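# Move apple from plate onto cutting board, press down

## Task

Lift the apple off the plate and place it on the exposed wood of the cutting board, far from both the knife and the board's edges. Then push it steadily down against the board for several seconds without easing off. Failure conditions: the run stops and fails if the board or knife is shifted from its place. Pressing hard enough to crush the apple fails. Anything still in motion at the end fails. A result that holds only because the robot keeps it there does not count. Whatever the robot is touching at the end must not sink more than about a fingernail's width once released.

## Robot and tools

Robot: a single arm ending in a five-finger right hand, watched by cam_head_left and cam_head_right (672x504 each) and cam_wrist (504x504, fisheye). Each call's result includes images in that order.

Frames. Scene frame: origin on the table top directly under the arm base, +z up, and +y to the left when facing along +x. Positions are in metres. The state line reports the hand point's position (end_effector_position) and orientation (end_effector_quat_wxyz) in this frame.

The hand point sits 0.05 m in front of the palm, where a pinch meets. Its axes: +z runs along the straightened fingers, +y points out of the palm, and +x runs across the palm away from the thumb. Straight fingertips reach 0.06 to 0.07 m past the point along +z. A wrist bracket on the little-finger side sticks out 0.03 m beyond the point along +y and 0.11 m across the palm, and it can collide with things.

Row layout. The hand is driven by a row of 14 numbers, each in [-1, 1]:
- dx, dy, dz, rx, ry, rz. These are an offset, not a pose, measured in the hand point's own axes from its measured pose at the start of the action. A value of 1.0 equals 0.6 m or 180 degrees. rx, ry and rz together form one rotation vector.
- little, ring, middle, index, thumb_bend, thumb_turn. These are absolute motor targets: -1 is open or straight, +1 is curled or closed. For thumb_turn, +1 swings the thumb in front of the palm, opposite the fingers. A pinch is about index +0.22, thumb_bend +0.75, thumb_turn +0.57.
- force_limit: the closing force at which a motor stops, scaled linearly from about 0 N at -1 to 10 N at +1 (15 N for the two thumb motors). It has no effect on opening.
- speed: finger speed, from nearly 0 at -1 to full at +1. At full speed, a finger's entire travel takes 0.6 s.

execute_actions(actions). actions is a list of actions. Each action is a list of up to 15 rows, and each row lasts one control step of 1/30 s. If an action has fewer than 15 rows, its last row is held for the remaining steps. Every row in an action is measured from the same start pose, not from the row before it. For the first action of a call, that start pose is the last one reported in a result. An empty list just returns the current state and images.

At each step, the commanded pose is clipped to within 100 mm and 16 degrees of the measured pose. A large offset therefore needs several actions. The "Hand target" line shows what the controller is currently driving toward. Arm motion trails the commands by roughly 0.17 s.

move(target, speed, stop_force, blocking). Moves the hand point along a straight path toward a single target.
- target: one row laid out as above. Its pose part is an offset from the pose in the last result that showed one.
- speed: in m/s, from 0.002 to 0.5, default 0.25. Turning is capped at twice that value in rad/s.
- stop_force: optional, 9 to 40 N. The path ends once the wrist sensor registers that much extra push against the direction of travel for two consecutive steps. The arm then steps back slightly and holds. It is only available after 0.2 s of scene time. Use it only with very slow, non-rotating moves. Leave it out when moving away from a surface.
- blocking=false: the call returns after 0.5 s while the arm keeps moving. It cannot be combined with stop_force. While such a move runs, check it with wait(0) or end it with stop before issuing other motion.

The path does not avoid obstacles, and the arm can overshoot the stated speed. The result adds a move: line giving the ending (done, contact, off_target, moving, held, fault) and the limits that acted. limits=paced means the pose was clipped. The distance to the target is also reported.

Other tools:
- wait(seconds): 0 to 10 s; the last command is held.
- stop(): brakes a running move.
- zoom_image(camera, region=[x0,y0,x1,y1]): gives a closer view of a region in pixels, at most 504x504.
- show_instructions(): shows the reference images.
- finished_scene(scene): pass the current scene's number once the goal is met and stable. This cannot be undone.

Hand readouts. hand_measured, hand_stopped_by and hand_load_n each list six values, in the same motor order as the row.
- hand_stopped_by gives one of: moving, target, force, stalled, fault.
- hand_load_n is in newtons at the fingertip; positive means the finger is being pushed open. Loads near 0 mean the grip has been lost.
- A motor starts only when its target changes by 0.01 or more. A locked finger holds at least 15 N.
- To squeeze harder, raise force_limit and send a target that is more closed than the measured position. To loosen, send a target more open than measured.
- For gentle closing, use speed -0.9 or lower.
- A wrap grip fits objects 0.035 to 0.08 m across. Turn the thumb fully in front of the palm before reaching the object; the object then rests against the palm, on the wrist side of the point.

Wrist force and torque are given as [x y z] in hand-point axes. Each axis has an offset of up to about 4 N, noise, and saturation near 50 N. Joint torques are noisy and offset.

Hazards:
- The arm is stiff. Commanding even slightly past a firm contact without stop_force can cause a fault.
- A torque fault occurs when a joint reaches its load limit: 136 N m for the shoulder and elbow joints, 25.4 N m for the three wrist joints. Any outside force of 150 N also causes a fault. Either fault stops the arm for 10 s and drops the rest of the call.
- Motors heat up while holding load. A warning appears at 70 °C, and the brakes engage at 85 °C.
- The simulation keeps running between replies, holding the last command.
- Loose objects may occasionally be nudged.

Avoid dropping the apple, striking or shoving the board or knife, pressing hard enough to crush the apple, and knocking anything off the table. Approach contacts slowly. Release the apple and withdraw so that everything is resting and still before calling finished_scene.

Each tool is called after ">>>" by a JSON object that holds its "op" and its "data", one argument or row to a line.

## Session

>>> {"op": "execute_actions", "data": {
  "actions": []
}}

Scene clock: 0.00 s.
end_effector_position=(+0.1833, -0.0932, +0.1823) hand_measured=(-1.000, -1.000, -1.000, -1.000, -1.000, -1.000) hand_load_n=(+0.0, +0.0, +0.0, +0.0, +0.0, +0.0) hand_stopped_by=(target, target, target, target, target, target) hand_force_limit=0.00 hand_speed=-0.80 end_effector_quat_wxyz=(-0.268, -0.239, +0.913, -0.191) end_effector_velocity=(-0.001, +0.000, +0.000) end_effector_angular_velocity=(+0.000, +0.003, -0.000)
Joint positions: [-0.693 -0.849  2.225  0.282  2.029 -2.753]
Joint velocities: [ 0.    -0.     0.001  0.001  0.002  0.   ]
Joint torques (N m, as the arm reports them, + toward a larger angle): no reading
Wrist force (N, on the end effector, along its own x y z axes, offset not removed): no reading
Wrist torque (N m, same axes, about the end effector's origin, offset not removed): no reading
Hand target: +0.183, -0.093, +0.182; -0.268, -0.239, +0.913, -0.191

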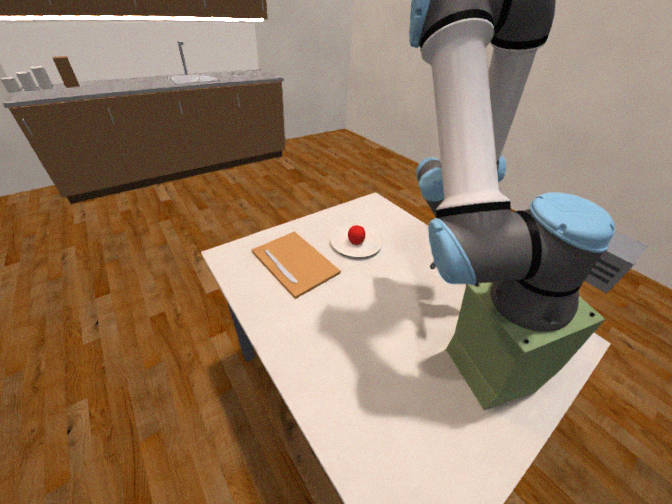

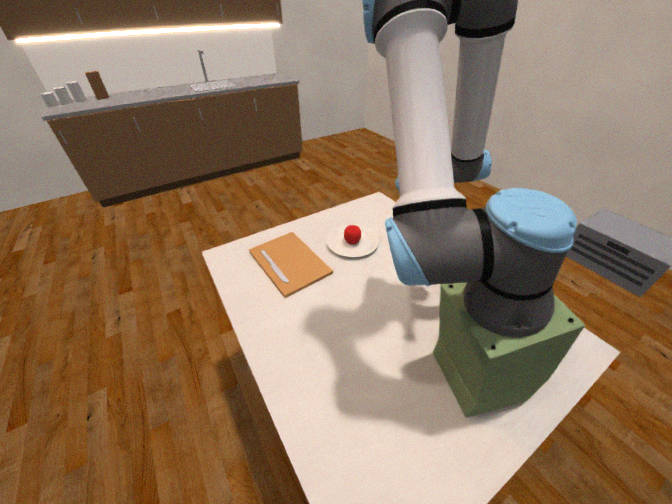

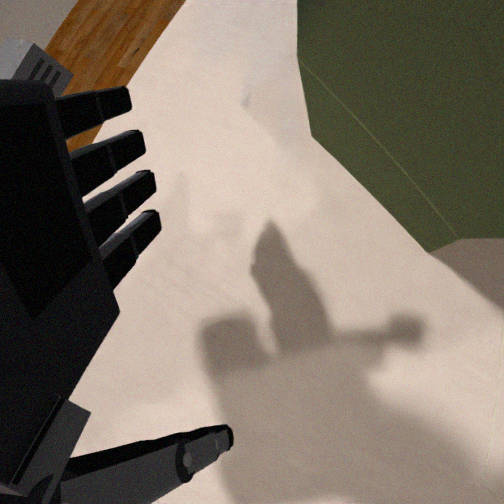

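>>> {"op": "zoom_image", "data": {
  "camera": "cam_head_left",
  "region": [230, 190, 400, 320]
}}

Region (230, 190, 400, 320) of cam_head_left's 672x504 image, scaled by 2.965, with more detail than that image has; it fills the top 385 rows of this view, and the rest is white.

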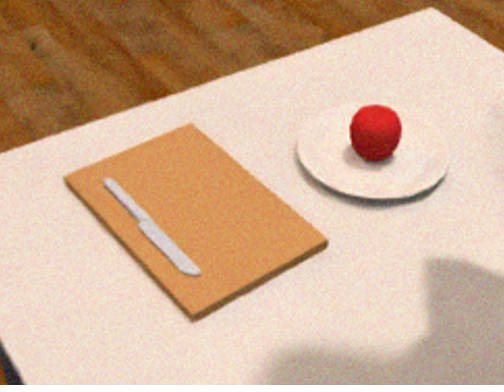

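>>> {"op": "move", "data": {
  "target": [-0.554, -0.3195, -0.2847, 0.348, -0.3816, -0.1645, -1, -1, -1, -1, -1, 1, 0, 0.5],
  "speed": 0.4
}}

Scene clock: 5.33 s.
end_effector_position=(+0.6009, -0.0564, +0.1651) hand_measured=(-1.000, -1.000, -1.000, -1.000, -1.000, +1.000) hand_load_n=(+0.0, +0.0, +0.0, +0.0, +0.0, +0.0) hand_stopped_by=(target, target, target, target, target, target) hand_force_limit=0.00 hand_speed=0.50 end_effector_quat_wxyz=(-0.378, +0.598, -0.597, +0.379) end_effector_velocity=(+0.003, -0.000, +0.000) end_effector_angular_velocity=(+0.001, -0.008, +0.005)
Joint positions: [-0.583 -0.833  2.032 -0.766  0.976 -3.173]
Joint velocities: [ 0.001  0.005 -0.005 -0.009 -0.005  0.004]
Joint torques (N m, as the arm reports them, + toward a larger angle): [  0.07 -25.89 -22.82  -2.19  -1.33   1.25]
Wrist force (N, on the end effector, along its own x y z axes, offset not removed): [-1.0 0.6 3.0]
Wrist torque (N m, same axes, about the end effector's origin, offset not removed): [0.00 0.02 -0.20]
Hand target: +0.601, -0.056, +0.165; -0.379, +0.598, -0.596, +0.379
Off the commanded pose: 0.001 m, 0 deg.
move: done

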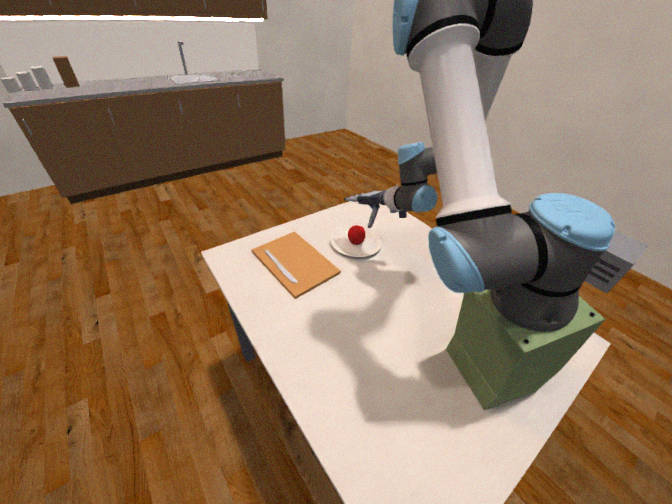

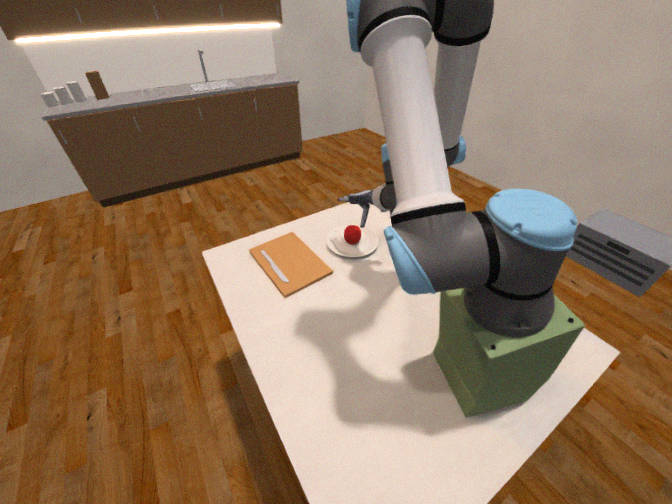

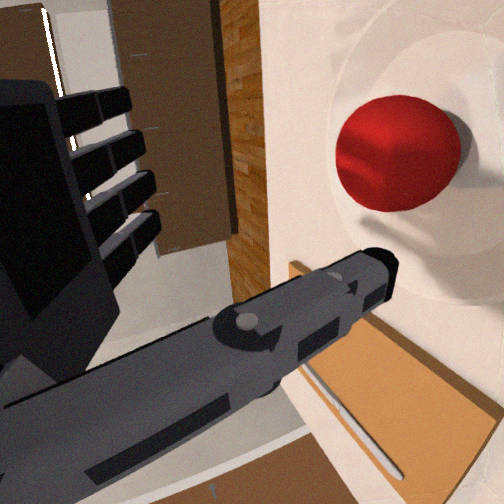

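>>> {"op": "move", "data": {
  "target": [0.0367, 0.0967, 0.0667, 0, 0, 0, -1, -1, -1, -1, -1, 1, 0, 0.5],
  "speed": 0.15
}}

Scene clock: 7.13 s.
end_effector_position=(+0.6122, -0.0785, +0.0959) hand_measured=(-1.000, -1.000, -1.000, -1.000, -1.000, +1.000) hand_load_n=(+0.0, +0.0, +0.0, +0.0, +0.0, +0.0) hand_stopped_by=(target, target, target, target, target, target) hand_force_limit=0.00 hand_speed=0.50 end_effector_quat_wxyz=(-0.378, +0.598, -0.597, +0.379) end_effector_velocity=(-0.000, -0.000, -0.003) end_effector_angular_velocity=(-0.001, +0.002, -0.001)
Joint positions: [-0.576 -0.644  1.938 -0.862  0.982 -3.17 ]
Joint velocities: [ 0.002  0.006 -0.002 -0.002  0.003 -0.001]
Joint torques (N m, as the arm reports them, + toward a larger angle): [ -0.46 -27.93 -19.95  -1.74   1.57   1.82]
Wrist force (N, on the end effector, along its own x y z axes, offset not removed): [-2.3 0.4 2.0]
Wrist torque (N m, same axes, about the end effector's origin, offset not removed): [0.13 0.36 -0.29]
Hand target: +0.612, -0.079, +0.096; -0.378, +0.598, -0.597, +0.379
Off the commanded pose: 0.000 m, 0 deg.
move: done

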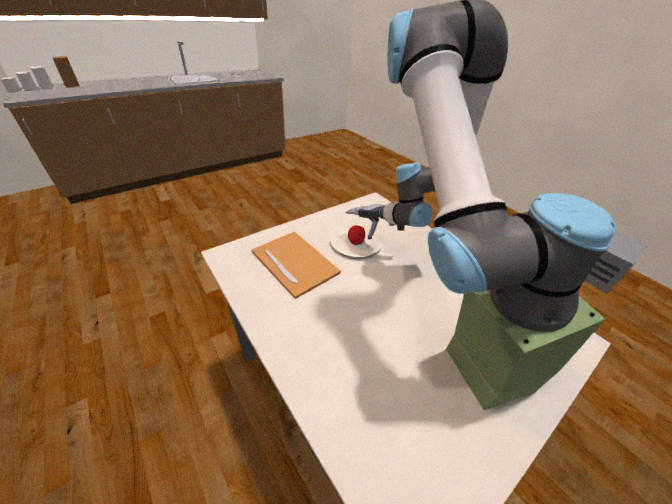

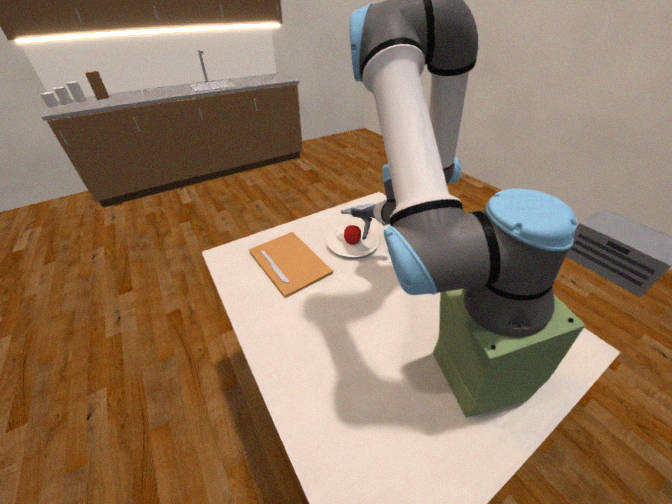

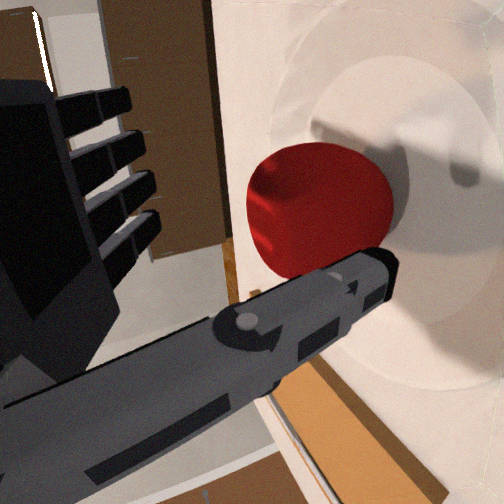

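>>> {"op": "move", "data": {
  "target": [-0.005, 0.0517, 0.0433, 0, 0, 0, -1, -1, -1, -1, -1, 1, 0, 0.5],
  "speed": 0.08
}}

>>> {"op": "zoom_image", "data": {
  "camera": "cam_head_left",
  "region": [310, 195, 410, 270]
}}

Scene clock: 8.67 s.
end_effector_position=(+0.6224, -0.0756, +0.0571) hand_measured=(-1.000, -1.000, -1.000, -1.000, -1.000, +1.000) hand_load_n=(+0.0, +0.0, +0.0, +0.0, +0.0, +0.0) hand_stopped_by=(target, target, target, target, target, target) hand_force_limit=0.00 hand_speed=0.50 end_effector_quat_wxyz=(-0.378, +0.598, -0.597, +0.379) end_effector_velocity=(+0.001, +0.001, -0.002) end_effector_angular_velocity=(+0.002, -0.001, -0.000)
Joint positions: [-0.538 -0.551  1.877 -0.905  1.017 -3.151]
Joint velocities: [ 0.003  0.005 -0.005 -0.002  0.002  0.004]
Joint torques (N m, as the arm reports them, + toward a larger angle): [ -4.16 -31.45 -19.87  -2.01   1.56   1.57]
Wrist force (N, on the end effector, along its own x y z axes, offset not removed): [-0.3 -0.5 1.3]
Wrist torque (N m, same axes, about the end effector's origin, offset not removed): [-0.06 0.03 -0.15]
Hand target: +0.623, -0.076, +0.057; -0.378, +0.598, -0.597, +0.379
Off the commanded pose: 0.000 m, 0 deg.
move: done

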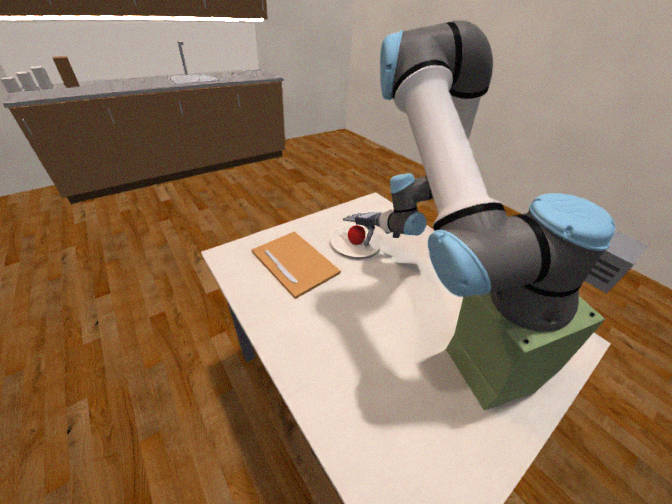

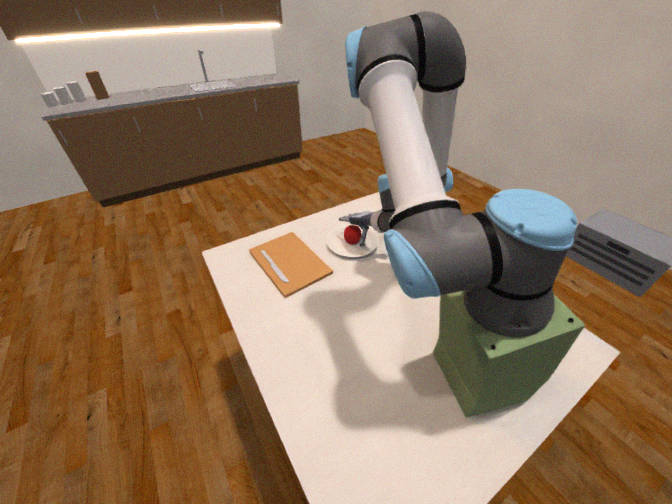

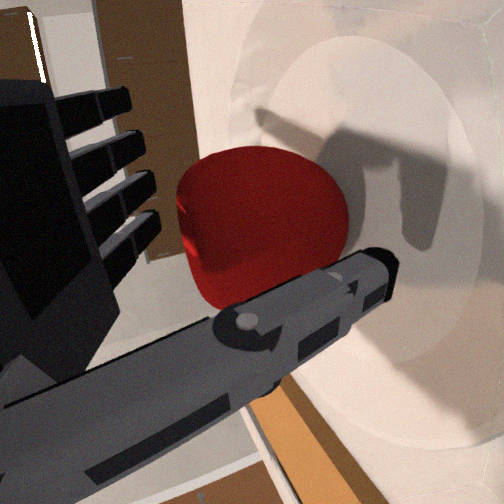

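Region (310, 195, 410, 270) of cam_head_left's 672x504 image, scaled by 5.040, with more detail than that image has; it fills the top 378 rows of this view, and the rest is white.

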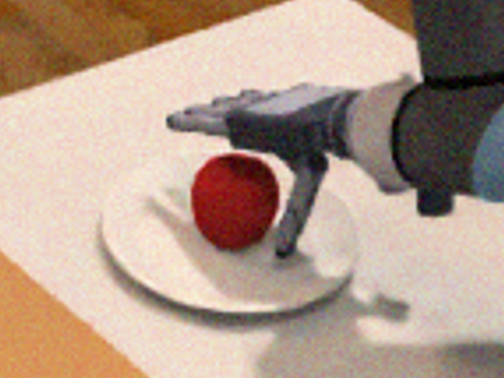

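>>> {"op": "execute_actions", "data": {
  "actions": [
    [[-0.01, -0.0057, 0.012, 0, 0, 0, -1, -1, -1, -1, -1, 1, 0.0, 0.5]],
    [[0, 0, 0, 0, 0, 0, -0.6, -0.6, -0.6, -0.65, 1, 1, -0.6, -0.5]],
    [[0, 0, 0, 0, 0, 0, -0.6, -0.6, -0.6, -0.65, 1, 1, -0.6, -0.5]],
    [[0, 0, 0, 0, 0, 0, -0.6, -0.6, -0.6, -0.65, 1, 1, -0.6, -0.5]],
    [[0, 0, 0, 0, 0, 0, 1, 1, 1, 1, 1, 1, 0.1, -0.7]],
    [[0, 0, 0, 0, 0, 0, 1, 1, 1, 1, 1, 1, 0.1, -0.7]],
    [[0, 0, 0, 0, 0, 0, 1, 1, 1, 1, 1, 1, 0.1, -0.7]],
    [[0, 0, 0, 0, 0, 0, 1, 1, 1, 1, 1, 1, 0.1, -0.7]]
  ]
}}

>>> {"op": "zoom_image", "data": {
  "camera": "cam_head_left",
  "region": [310, 195, 410, 270]
}}

Scene clock: 13.43 s.
end_effector_position=(+0.6303, -0.0698, +0.0572) hand_measured=(+0.348, -0.370, -0.522, -0.488, -0.178, +1.000) hand_load_n=(+0.0, +7.0, +3.0, +6.0, +12.0, +2.5) hand_stopped_by=(moving, force, force, force, force, target) hand_force_limit=0.10 hand_speed=-0.70 end_effector_quat_wxyz=(-0.378, +0.598, -0.597, +0.379) end_effector_velocity=(-0.000, +0.000, -0.000) end_effector_angular_velocity=(-0.000, +0.000, -0.000)
Joint positions: [-0.517 -0.552  1.86  -0.893  1.036 -3.141]
Joint velocities: [ 0.001 -0.     0.001 -0.     0.001 -0.   ]
Joint torques (N m, as the arm reports them, + toward a larger angle): [-17.11 -38.62  -1.54   2.24  -1.24  -0.96]
Wrist force (N, on the end effector, along its own x y z axes, offset not removed): [-1.2 -10.4 1.0]
Wrist torque (N m, same axes, about the end effector's origin, offset not removed): [0.51 0.27 -0.39]
Hand target: +0.630, -0.070, +0.057; -0.378, +0.598, -0.597, +0.379
Off the commanded pose: 0.000 m, 0 deg.

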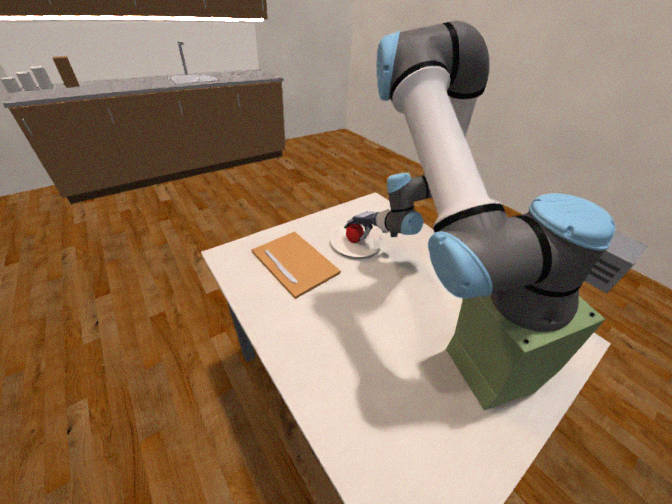

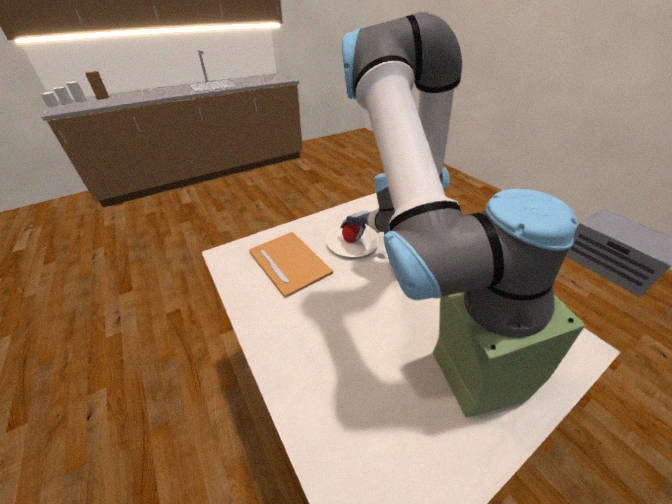

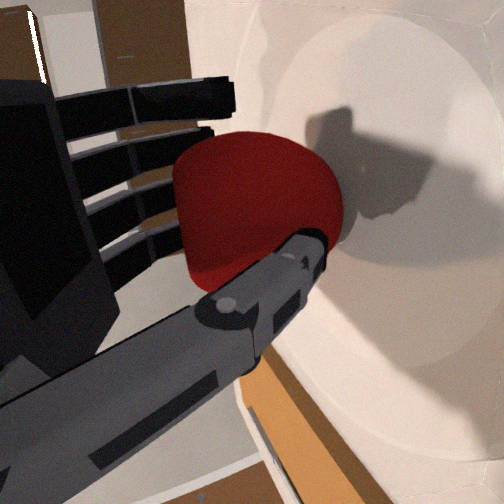

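Region (310, 195, 410, 270) of cam_head_left's 672x504 image, scaled by 5.040, with more detail than that image has; it fills the top 378 rows of this view, and the rest is white.

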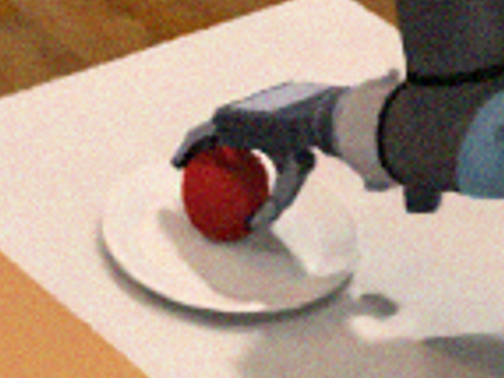

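>>> {"op": "execute_actions", "data": {
  "actions": [
    [[0, 0, 0, 0, 0, 0, -1, -1, -1, -1, -1, 1, 0.0, 0.8]],
    [[0, 0, 0, -0.0556, 0, 0, -1, -1, -1, -1, -1, 1, 0.0, 0.8]],
    [[0, 0, 0, 0, 0, 0, -1, -1, -1, -1, -1, 1, 0.0, 0.8]],
    [[0, 0, 0.0233, 0, 0, 0, -1, -1, -1, -1, -1, 1, 0.0, 0.8]],
    [[0, 0, 0, 0, 0, 0, -1, -1, -1, -1, -1, 1, 0.0, 0.8]]
  ]
}}

>>> {"op": "zoom_image", "data": {
  "camera": "cam_head_left",
  "region": [310, 195, 410, 270]
}}

Scene clock: 16.93 s.
end_effector_position=(+0.6419, -0.0698, +0.0503) hand_measured=(-1.000, -1.000, -1.000, -1.000, -1.000, +1.000) hand_load_n=(+0.0, +0.0, +0.0, +0.0, +0.0, +0.0) hand_stopped_by=(target, target, target, target, target, target) hand_force_limit=0.00 hand_speed=0.80 end_effector_quat_wxyz=(-0.329, +0.626, -0.625, +0.330) end_effector_velocity=(-0.000, +0.000, -0.000) end_effector_angular_velocity=(+0.000, -0.000, +0.001)
Joint positions: [-0.488 -0.547  1.707 -0.568  1.068 -3.217]
Joint velocities: [-0.001 -0.     0.001 -0.001 -0.001 -0.   ]
Joint torques (N m, as the arm reports them, + toward a larger angle): [-19.78 -46.33   4.91  -1.5   -0.41  -0.87]
Wrist force (N, on the end effector, along its own x y z axes, offset not removed): [-1.0 0.8 2.5]
Wrist torque (N m, same axes, about the end effector's origin, offset not removed): [0.06 0.16 -0.22]
Hand target: +0.642, -0.070, +0.050; -0.329, +0.626, -0.625, +0.330
Off the commanded pose: 0.000 m, 0 deg.

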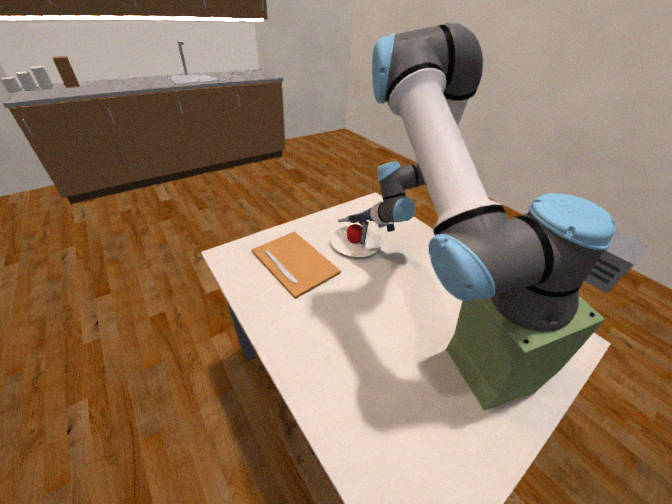

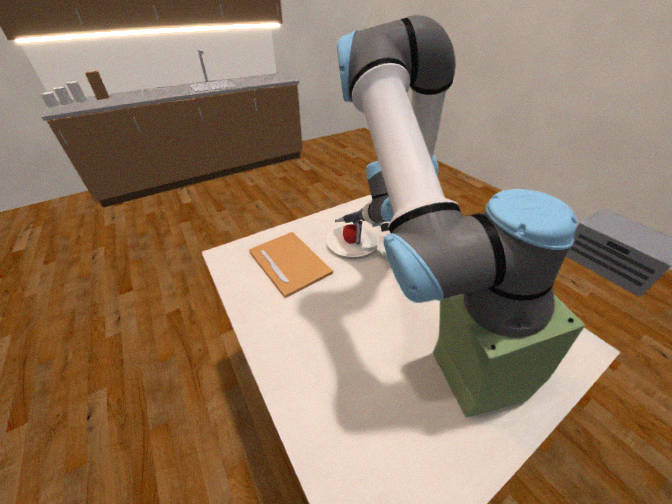

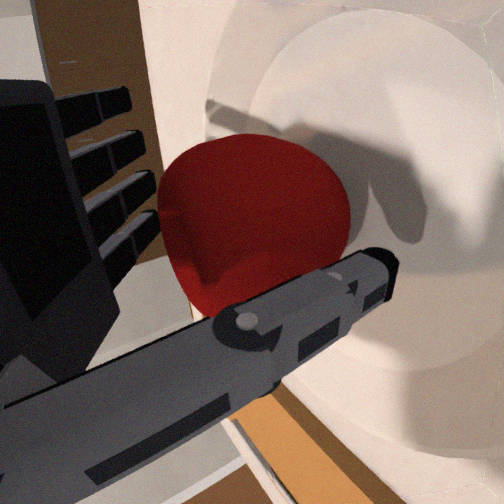

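Region (310, 195, 410, 270) of cam_head_left's 672x504 image, scaled by 5.040, with more detail than that image has; it fills the top 378 rows of this view, and the rest is white.

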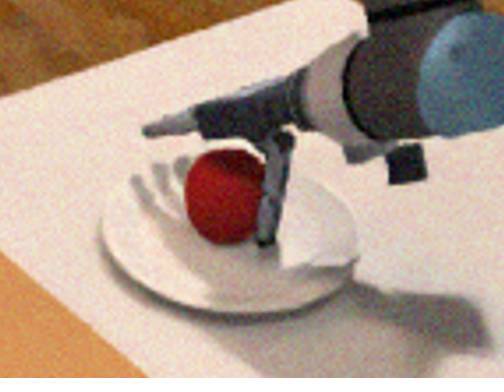

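>>> {"op": "execute_actions", "data": {
  "actions": [
    [[0, 0, 0, 0, 0, 0, 1, 1, 1, 1, 1, 1, 0.0, -0.5]],
    [[0, 0, 0, 0, 0, 0, 1, 1, 1, 1, 1, 1, 0.0, -0.5]],
    [[0, 0, 0, 0, 0, 0, 1, 1, 1, 1, 1, 1, 0.0, -0.5]],
    [[0, 0, 0, 0, 0, 0, 1, 1, 1, 1, 1, 1, 0.0, -0.5]]
  ]
}}

>>> {"op": "zoom_image", "data": {
  "camera": "cam_head_left",
  "region": [310, 195, 410, 270]
}}

Scene clock: 19.33 s.
end_effector_position=(+0.6419, -0.0698, +0.0504) hand_measured=(+0.580, -0.146, -0.310, -0.282, -0.578, +1.000) hand_load_n=(+0.0, +10.0, +0.0, +1.5, +13.0, +5.0) hand_stopped_by=(moving, force, force, force, force, target) hand_force_limit=0.00 hand_speed=-0.50 end_effector_quat_wxyz=(-0.329, +0.626, -0.625, +0.330) end_effector_velocity=(-0.002, -0.000, -0.002) end_effector_angular_velocity=(+0.002, +0.003, -0.002)
Joint positions: [-0.488 -0.547  1.708 -0.568  1.068 -3.218]
Joint velocities: [-0.001  0.003  0.001 -0.    -0.001  0.   ]
Joint torques (N m, as the arm reports them, + toward a larger angle): [ -7.12 -38.    -9.15  -0.53   0.16   1.47]
Wrist force (N, on the end effector, along its own x y z axes, offset not removed): [-0.9 -1.2 3.0]
Wrist torque (N m, same axes, about the end effector's origin, offset not removed): [-0.22 0.12 -0.24]
Hand target: +0.642, -0.070, +0.050; -0.329, +0.626, -0.625, +0.330
Off the commanded pose: 0.000 m, 0 deg.

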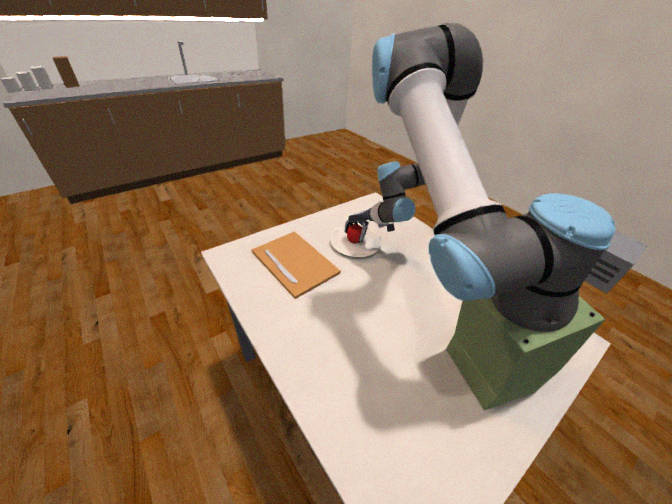

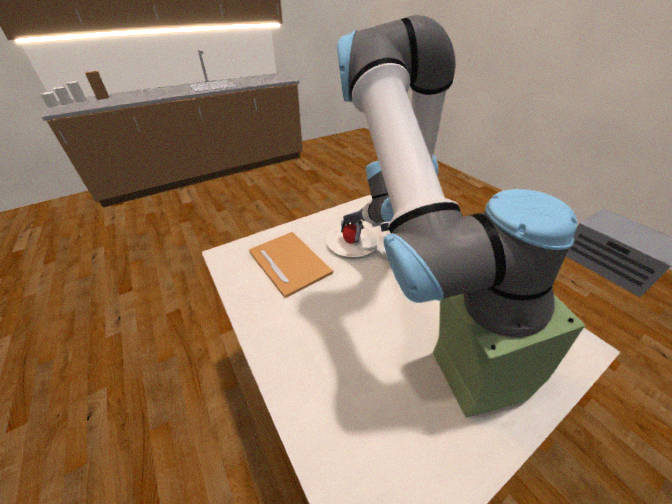

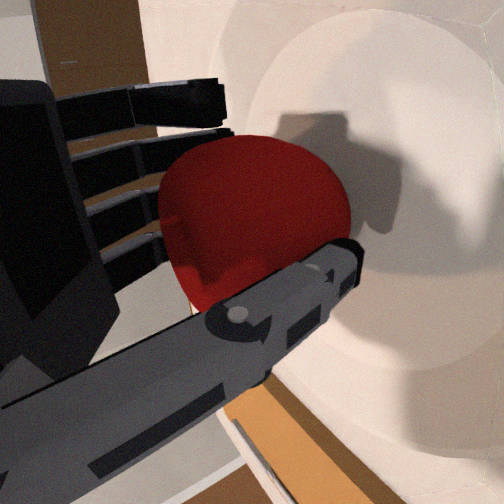

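Region (310, 195, 410, 270) of cam_head_left's 672x504 image, scaled by 5.040, with more detail than that image has; it fills the top 378 rows of this view, and the rest is white.

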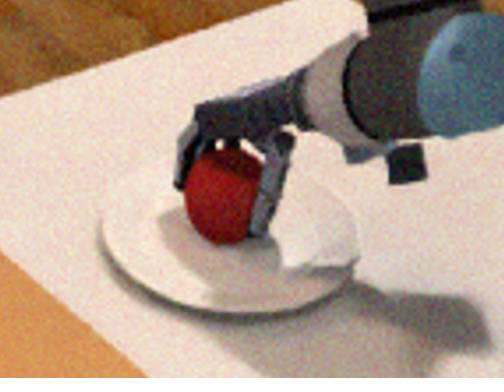

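>>> {"op": "execute_actions", "data": {
  "actions": [
    [[0, 0, 0, 0, 0, 0, 1, 1, 0.95, 0.95, 1, 1, -0.2, -0.9]],
    [[0, 0, 0, 0, 0, 0, 1, 1, 0.95, 0.95, 1, 1, -0.2, -0.9]]
  ]
}}

Scene clock: 20.63 s.
end_effector_position=(+0.6419, -0.0698, +0.0504) hand_measured=(+1.000, -0.146, -0.284, -0.266, -0.580, +1.000) hand_load_n=(+0.0, +7.0, +5.5, +3.0, +16.5, +4.0) hand_stopped_by=(target, force, force, force, force, target) hand_force_limit=-0.20 hand_speed=-0.90 end_effector_quat_wxyz=(-0.329, +0.626, -0.625, +0.330) end_effector_velocity=(-0.000, -0.000, -0.001) end_effector_angular_velocity=(-0.000, +0.000, -0.001)
Joint positions: [-0.488 -0.547  1.708 -0.568  1.068 -3.218]
Joint velocities: [ 0.     0.001  0.001 -0.002  0.001  0.   ]
Joint torques (N m, as the arm reports them, + toward a larger angle): [ -5.37 -39.    -9.27  -0.45   0.36   1.33]
Wrist force (N, on the end effector, along its own x y z axes, offset not removed): [0.0 -1.7 3.0]
Wrist torque (N m, same axes, about the end effector's origin, offset not removed): [-0.05 -0.01 -0.19]
Hand target: +0.642, -0.070, +0.050; -0.329, +0.626, -0.625, +0.330
Off the commanded pose: 0.000 m, 0 deg.

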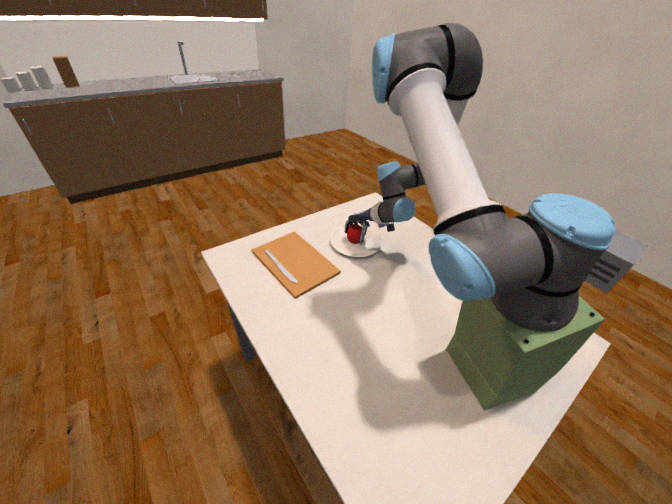

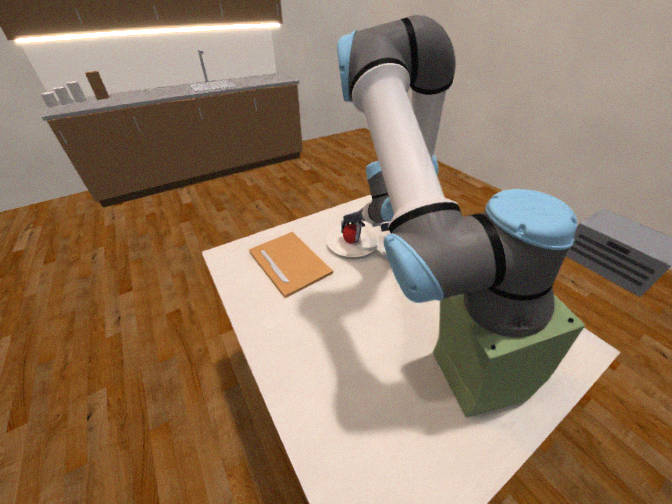

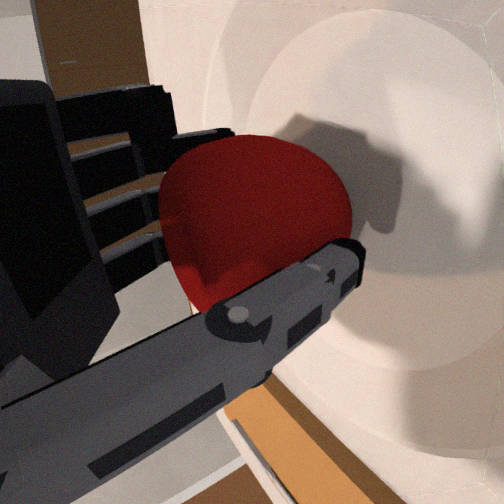

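>>> {"op": "move", "data": {
  "target": [0, -0.0481, -0.033, 0, 0, 0, 1, 1, 0.95, 0.95, 1, 1, -0.2, -0.9],
  "speed": 0.06
}}

>>> {"op": "move", "data": {
  "target": [-0.4167, 0, 0, 0, 0, 0, 1, 1, 0.95, 0.95, 1, 1, -0.2, -0.9],
  "speed": 0.15
}}

>>> {"op": "zoom_image", "data": {
  "camera": "cam_head_left",
  "region": [230, 190, 400, 320]
}}

>>> {"op": "zoom_image", "data": {
  "camera": "cam_head_right",
  "region": [220, 190, 390, 320]
}}

Scene clock: 23.00 s.
end_effector_position=(+0.6419, -0.0697, +0.0850) hand_measured=(+1.000, -0.146, -0.284, -0.266, -0.580, +1.000) hand_load_n=(+0.0, +6.5, +5.0, +3.0, +16.5, +4.0) hand_stopped_by=(target, force, force, force, force, target) hand_force_limit=-0.20 hand_speed=-0.90 end_effector_quat_wxyz=(-0.329, +0.626, -0.625, +0.330) end_effector_velocity=(+0.000, -0.001, +0.002) end_effector_angular_velocity=(-0.001, -0.000, -0.000)
Joint positions: [-0.504 -0.62   1.735 -0.517  1.055 -3.228]
Joint velocities: [-0.002 -0.005  0.002  0.003 -0.    -0.002]
Joint torques (N m, as the arm reports them, + toward a larger angle): [-19.85 -46.76   1.47   1.54  -1.66  -1.1 ]
Wrist force (N, on the end effector, along its own x y z axes, offset not removed): [-2.2 0.4 3.1]
Wrist torque (N m, same axes, about the end effector's origin, offset not removed): [-0.04 0.27 -0.30]
Hand target: +0.642, -0.070, +0.085; -0.329, +0.626, -0.625, +0.330
Off the commanded pose: 0.000 m, 0 deg.
move: done

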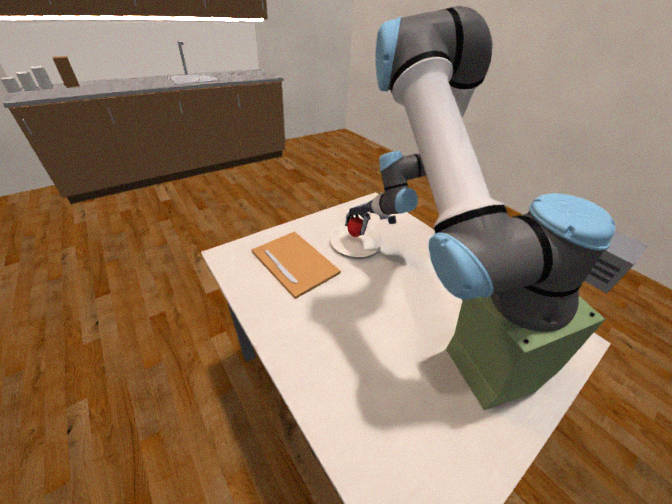

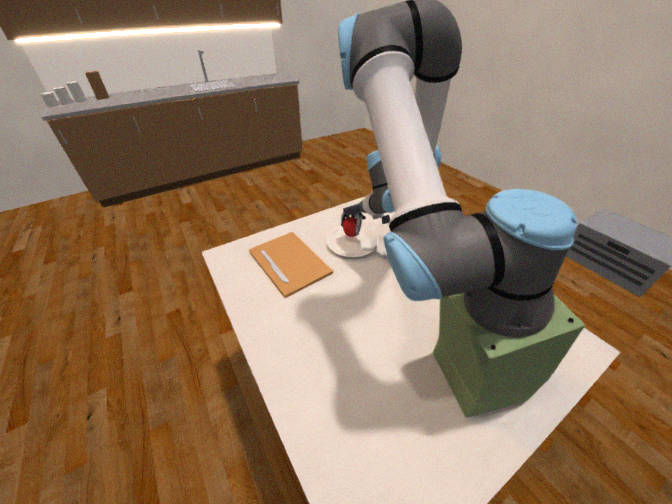

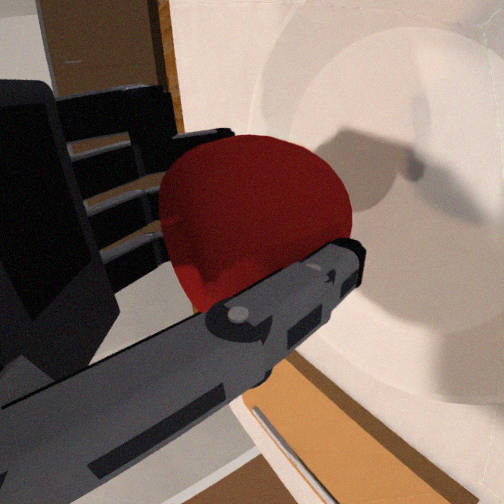

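Scene clock: 25.23 s.
end_effector_position=(+0.6422, +0.1799, +0.0844) hand_measured=(+1.000, -0.146, -0.284, -0.266, -0.580, +1.000) hand_load_n=(+0.0, +6.5, +5.0, +3.0, +16.5, +4.0) hand_stopped_by=(target, force, force, force, force, target) hand_force_limit=-0.20 hand_speed=-0.90 end_effector_quat_wxyz=(-0.329, +0.626, -0.625, +0.330) end_effector_velocity=(-0.001, +0.002, -0.001) end_effector_angular_velocity=(-0.002, +0.003, -0.001)
Joint positions: [ 0.009 -0.73   1.741 -0.498  1.493 -2.947]
Joint velocities: [ 0.006  0.002 -0.004  0.005  0.006  0.001]
Joint torques (N m, as the arm reports them, + toward a larger angle): [  0.26 -33.31 -23.06   1.32   1.89   1.17]
Wrist force (N, on the end effector, along its own x y z axes, offset not removed): [-2.1 0.2 2.1]
Wrist torque (N m, same axes, about the end effector's origin, offset not removed): [-0.15 0.31 -0.20]
Hand target: +0.642, +0.180, +0.084; -0.329, +0.626, -0.625, +0.330
Off the commanded pose: 0.001 m, 0 deg.
move: done

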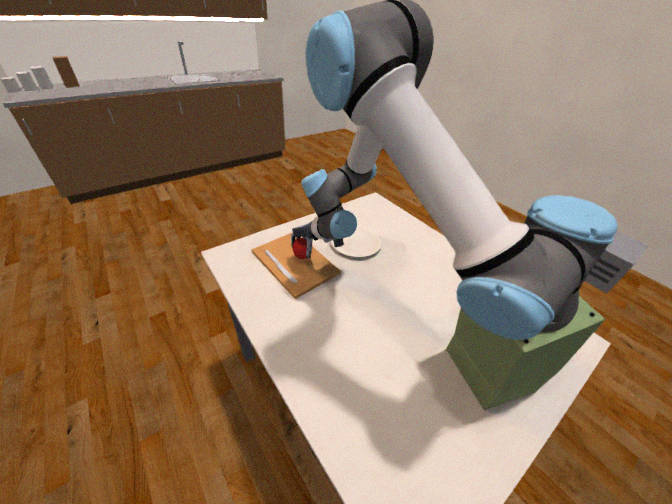

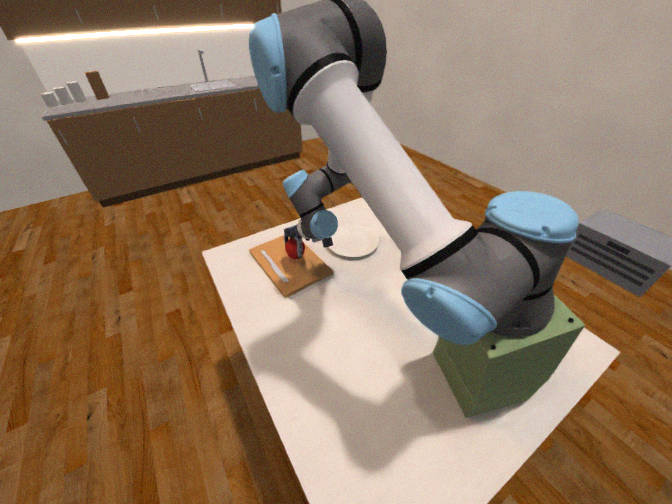

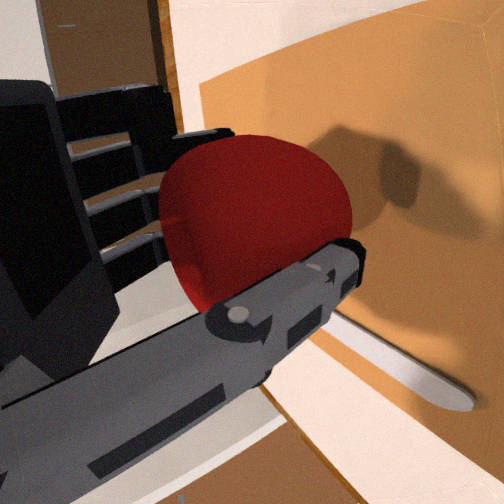

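Region (230, 190, 400, 320) of cam_head_left's 672x504 image, scaled by 2.965, with more detail than that image has; it fills the top 385 rows of this view, and the rest is white.

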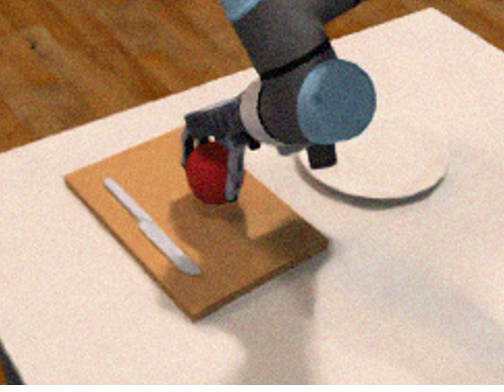

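Region (220, 190, 390, 320) of cam_head_right's 672x504 image, scaled by 2.965, with more detail than that image has; it fills the top 385 rows of this view, and the rest is white.

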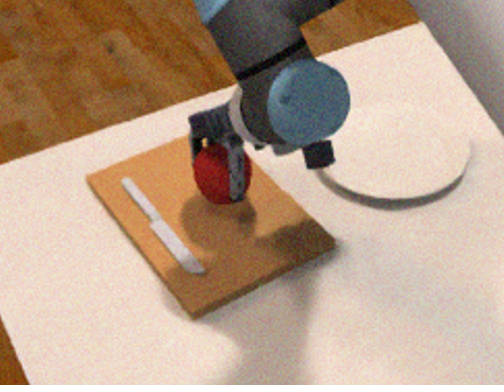

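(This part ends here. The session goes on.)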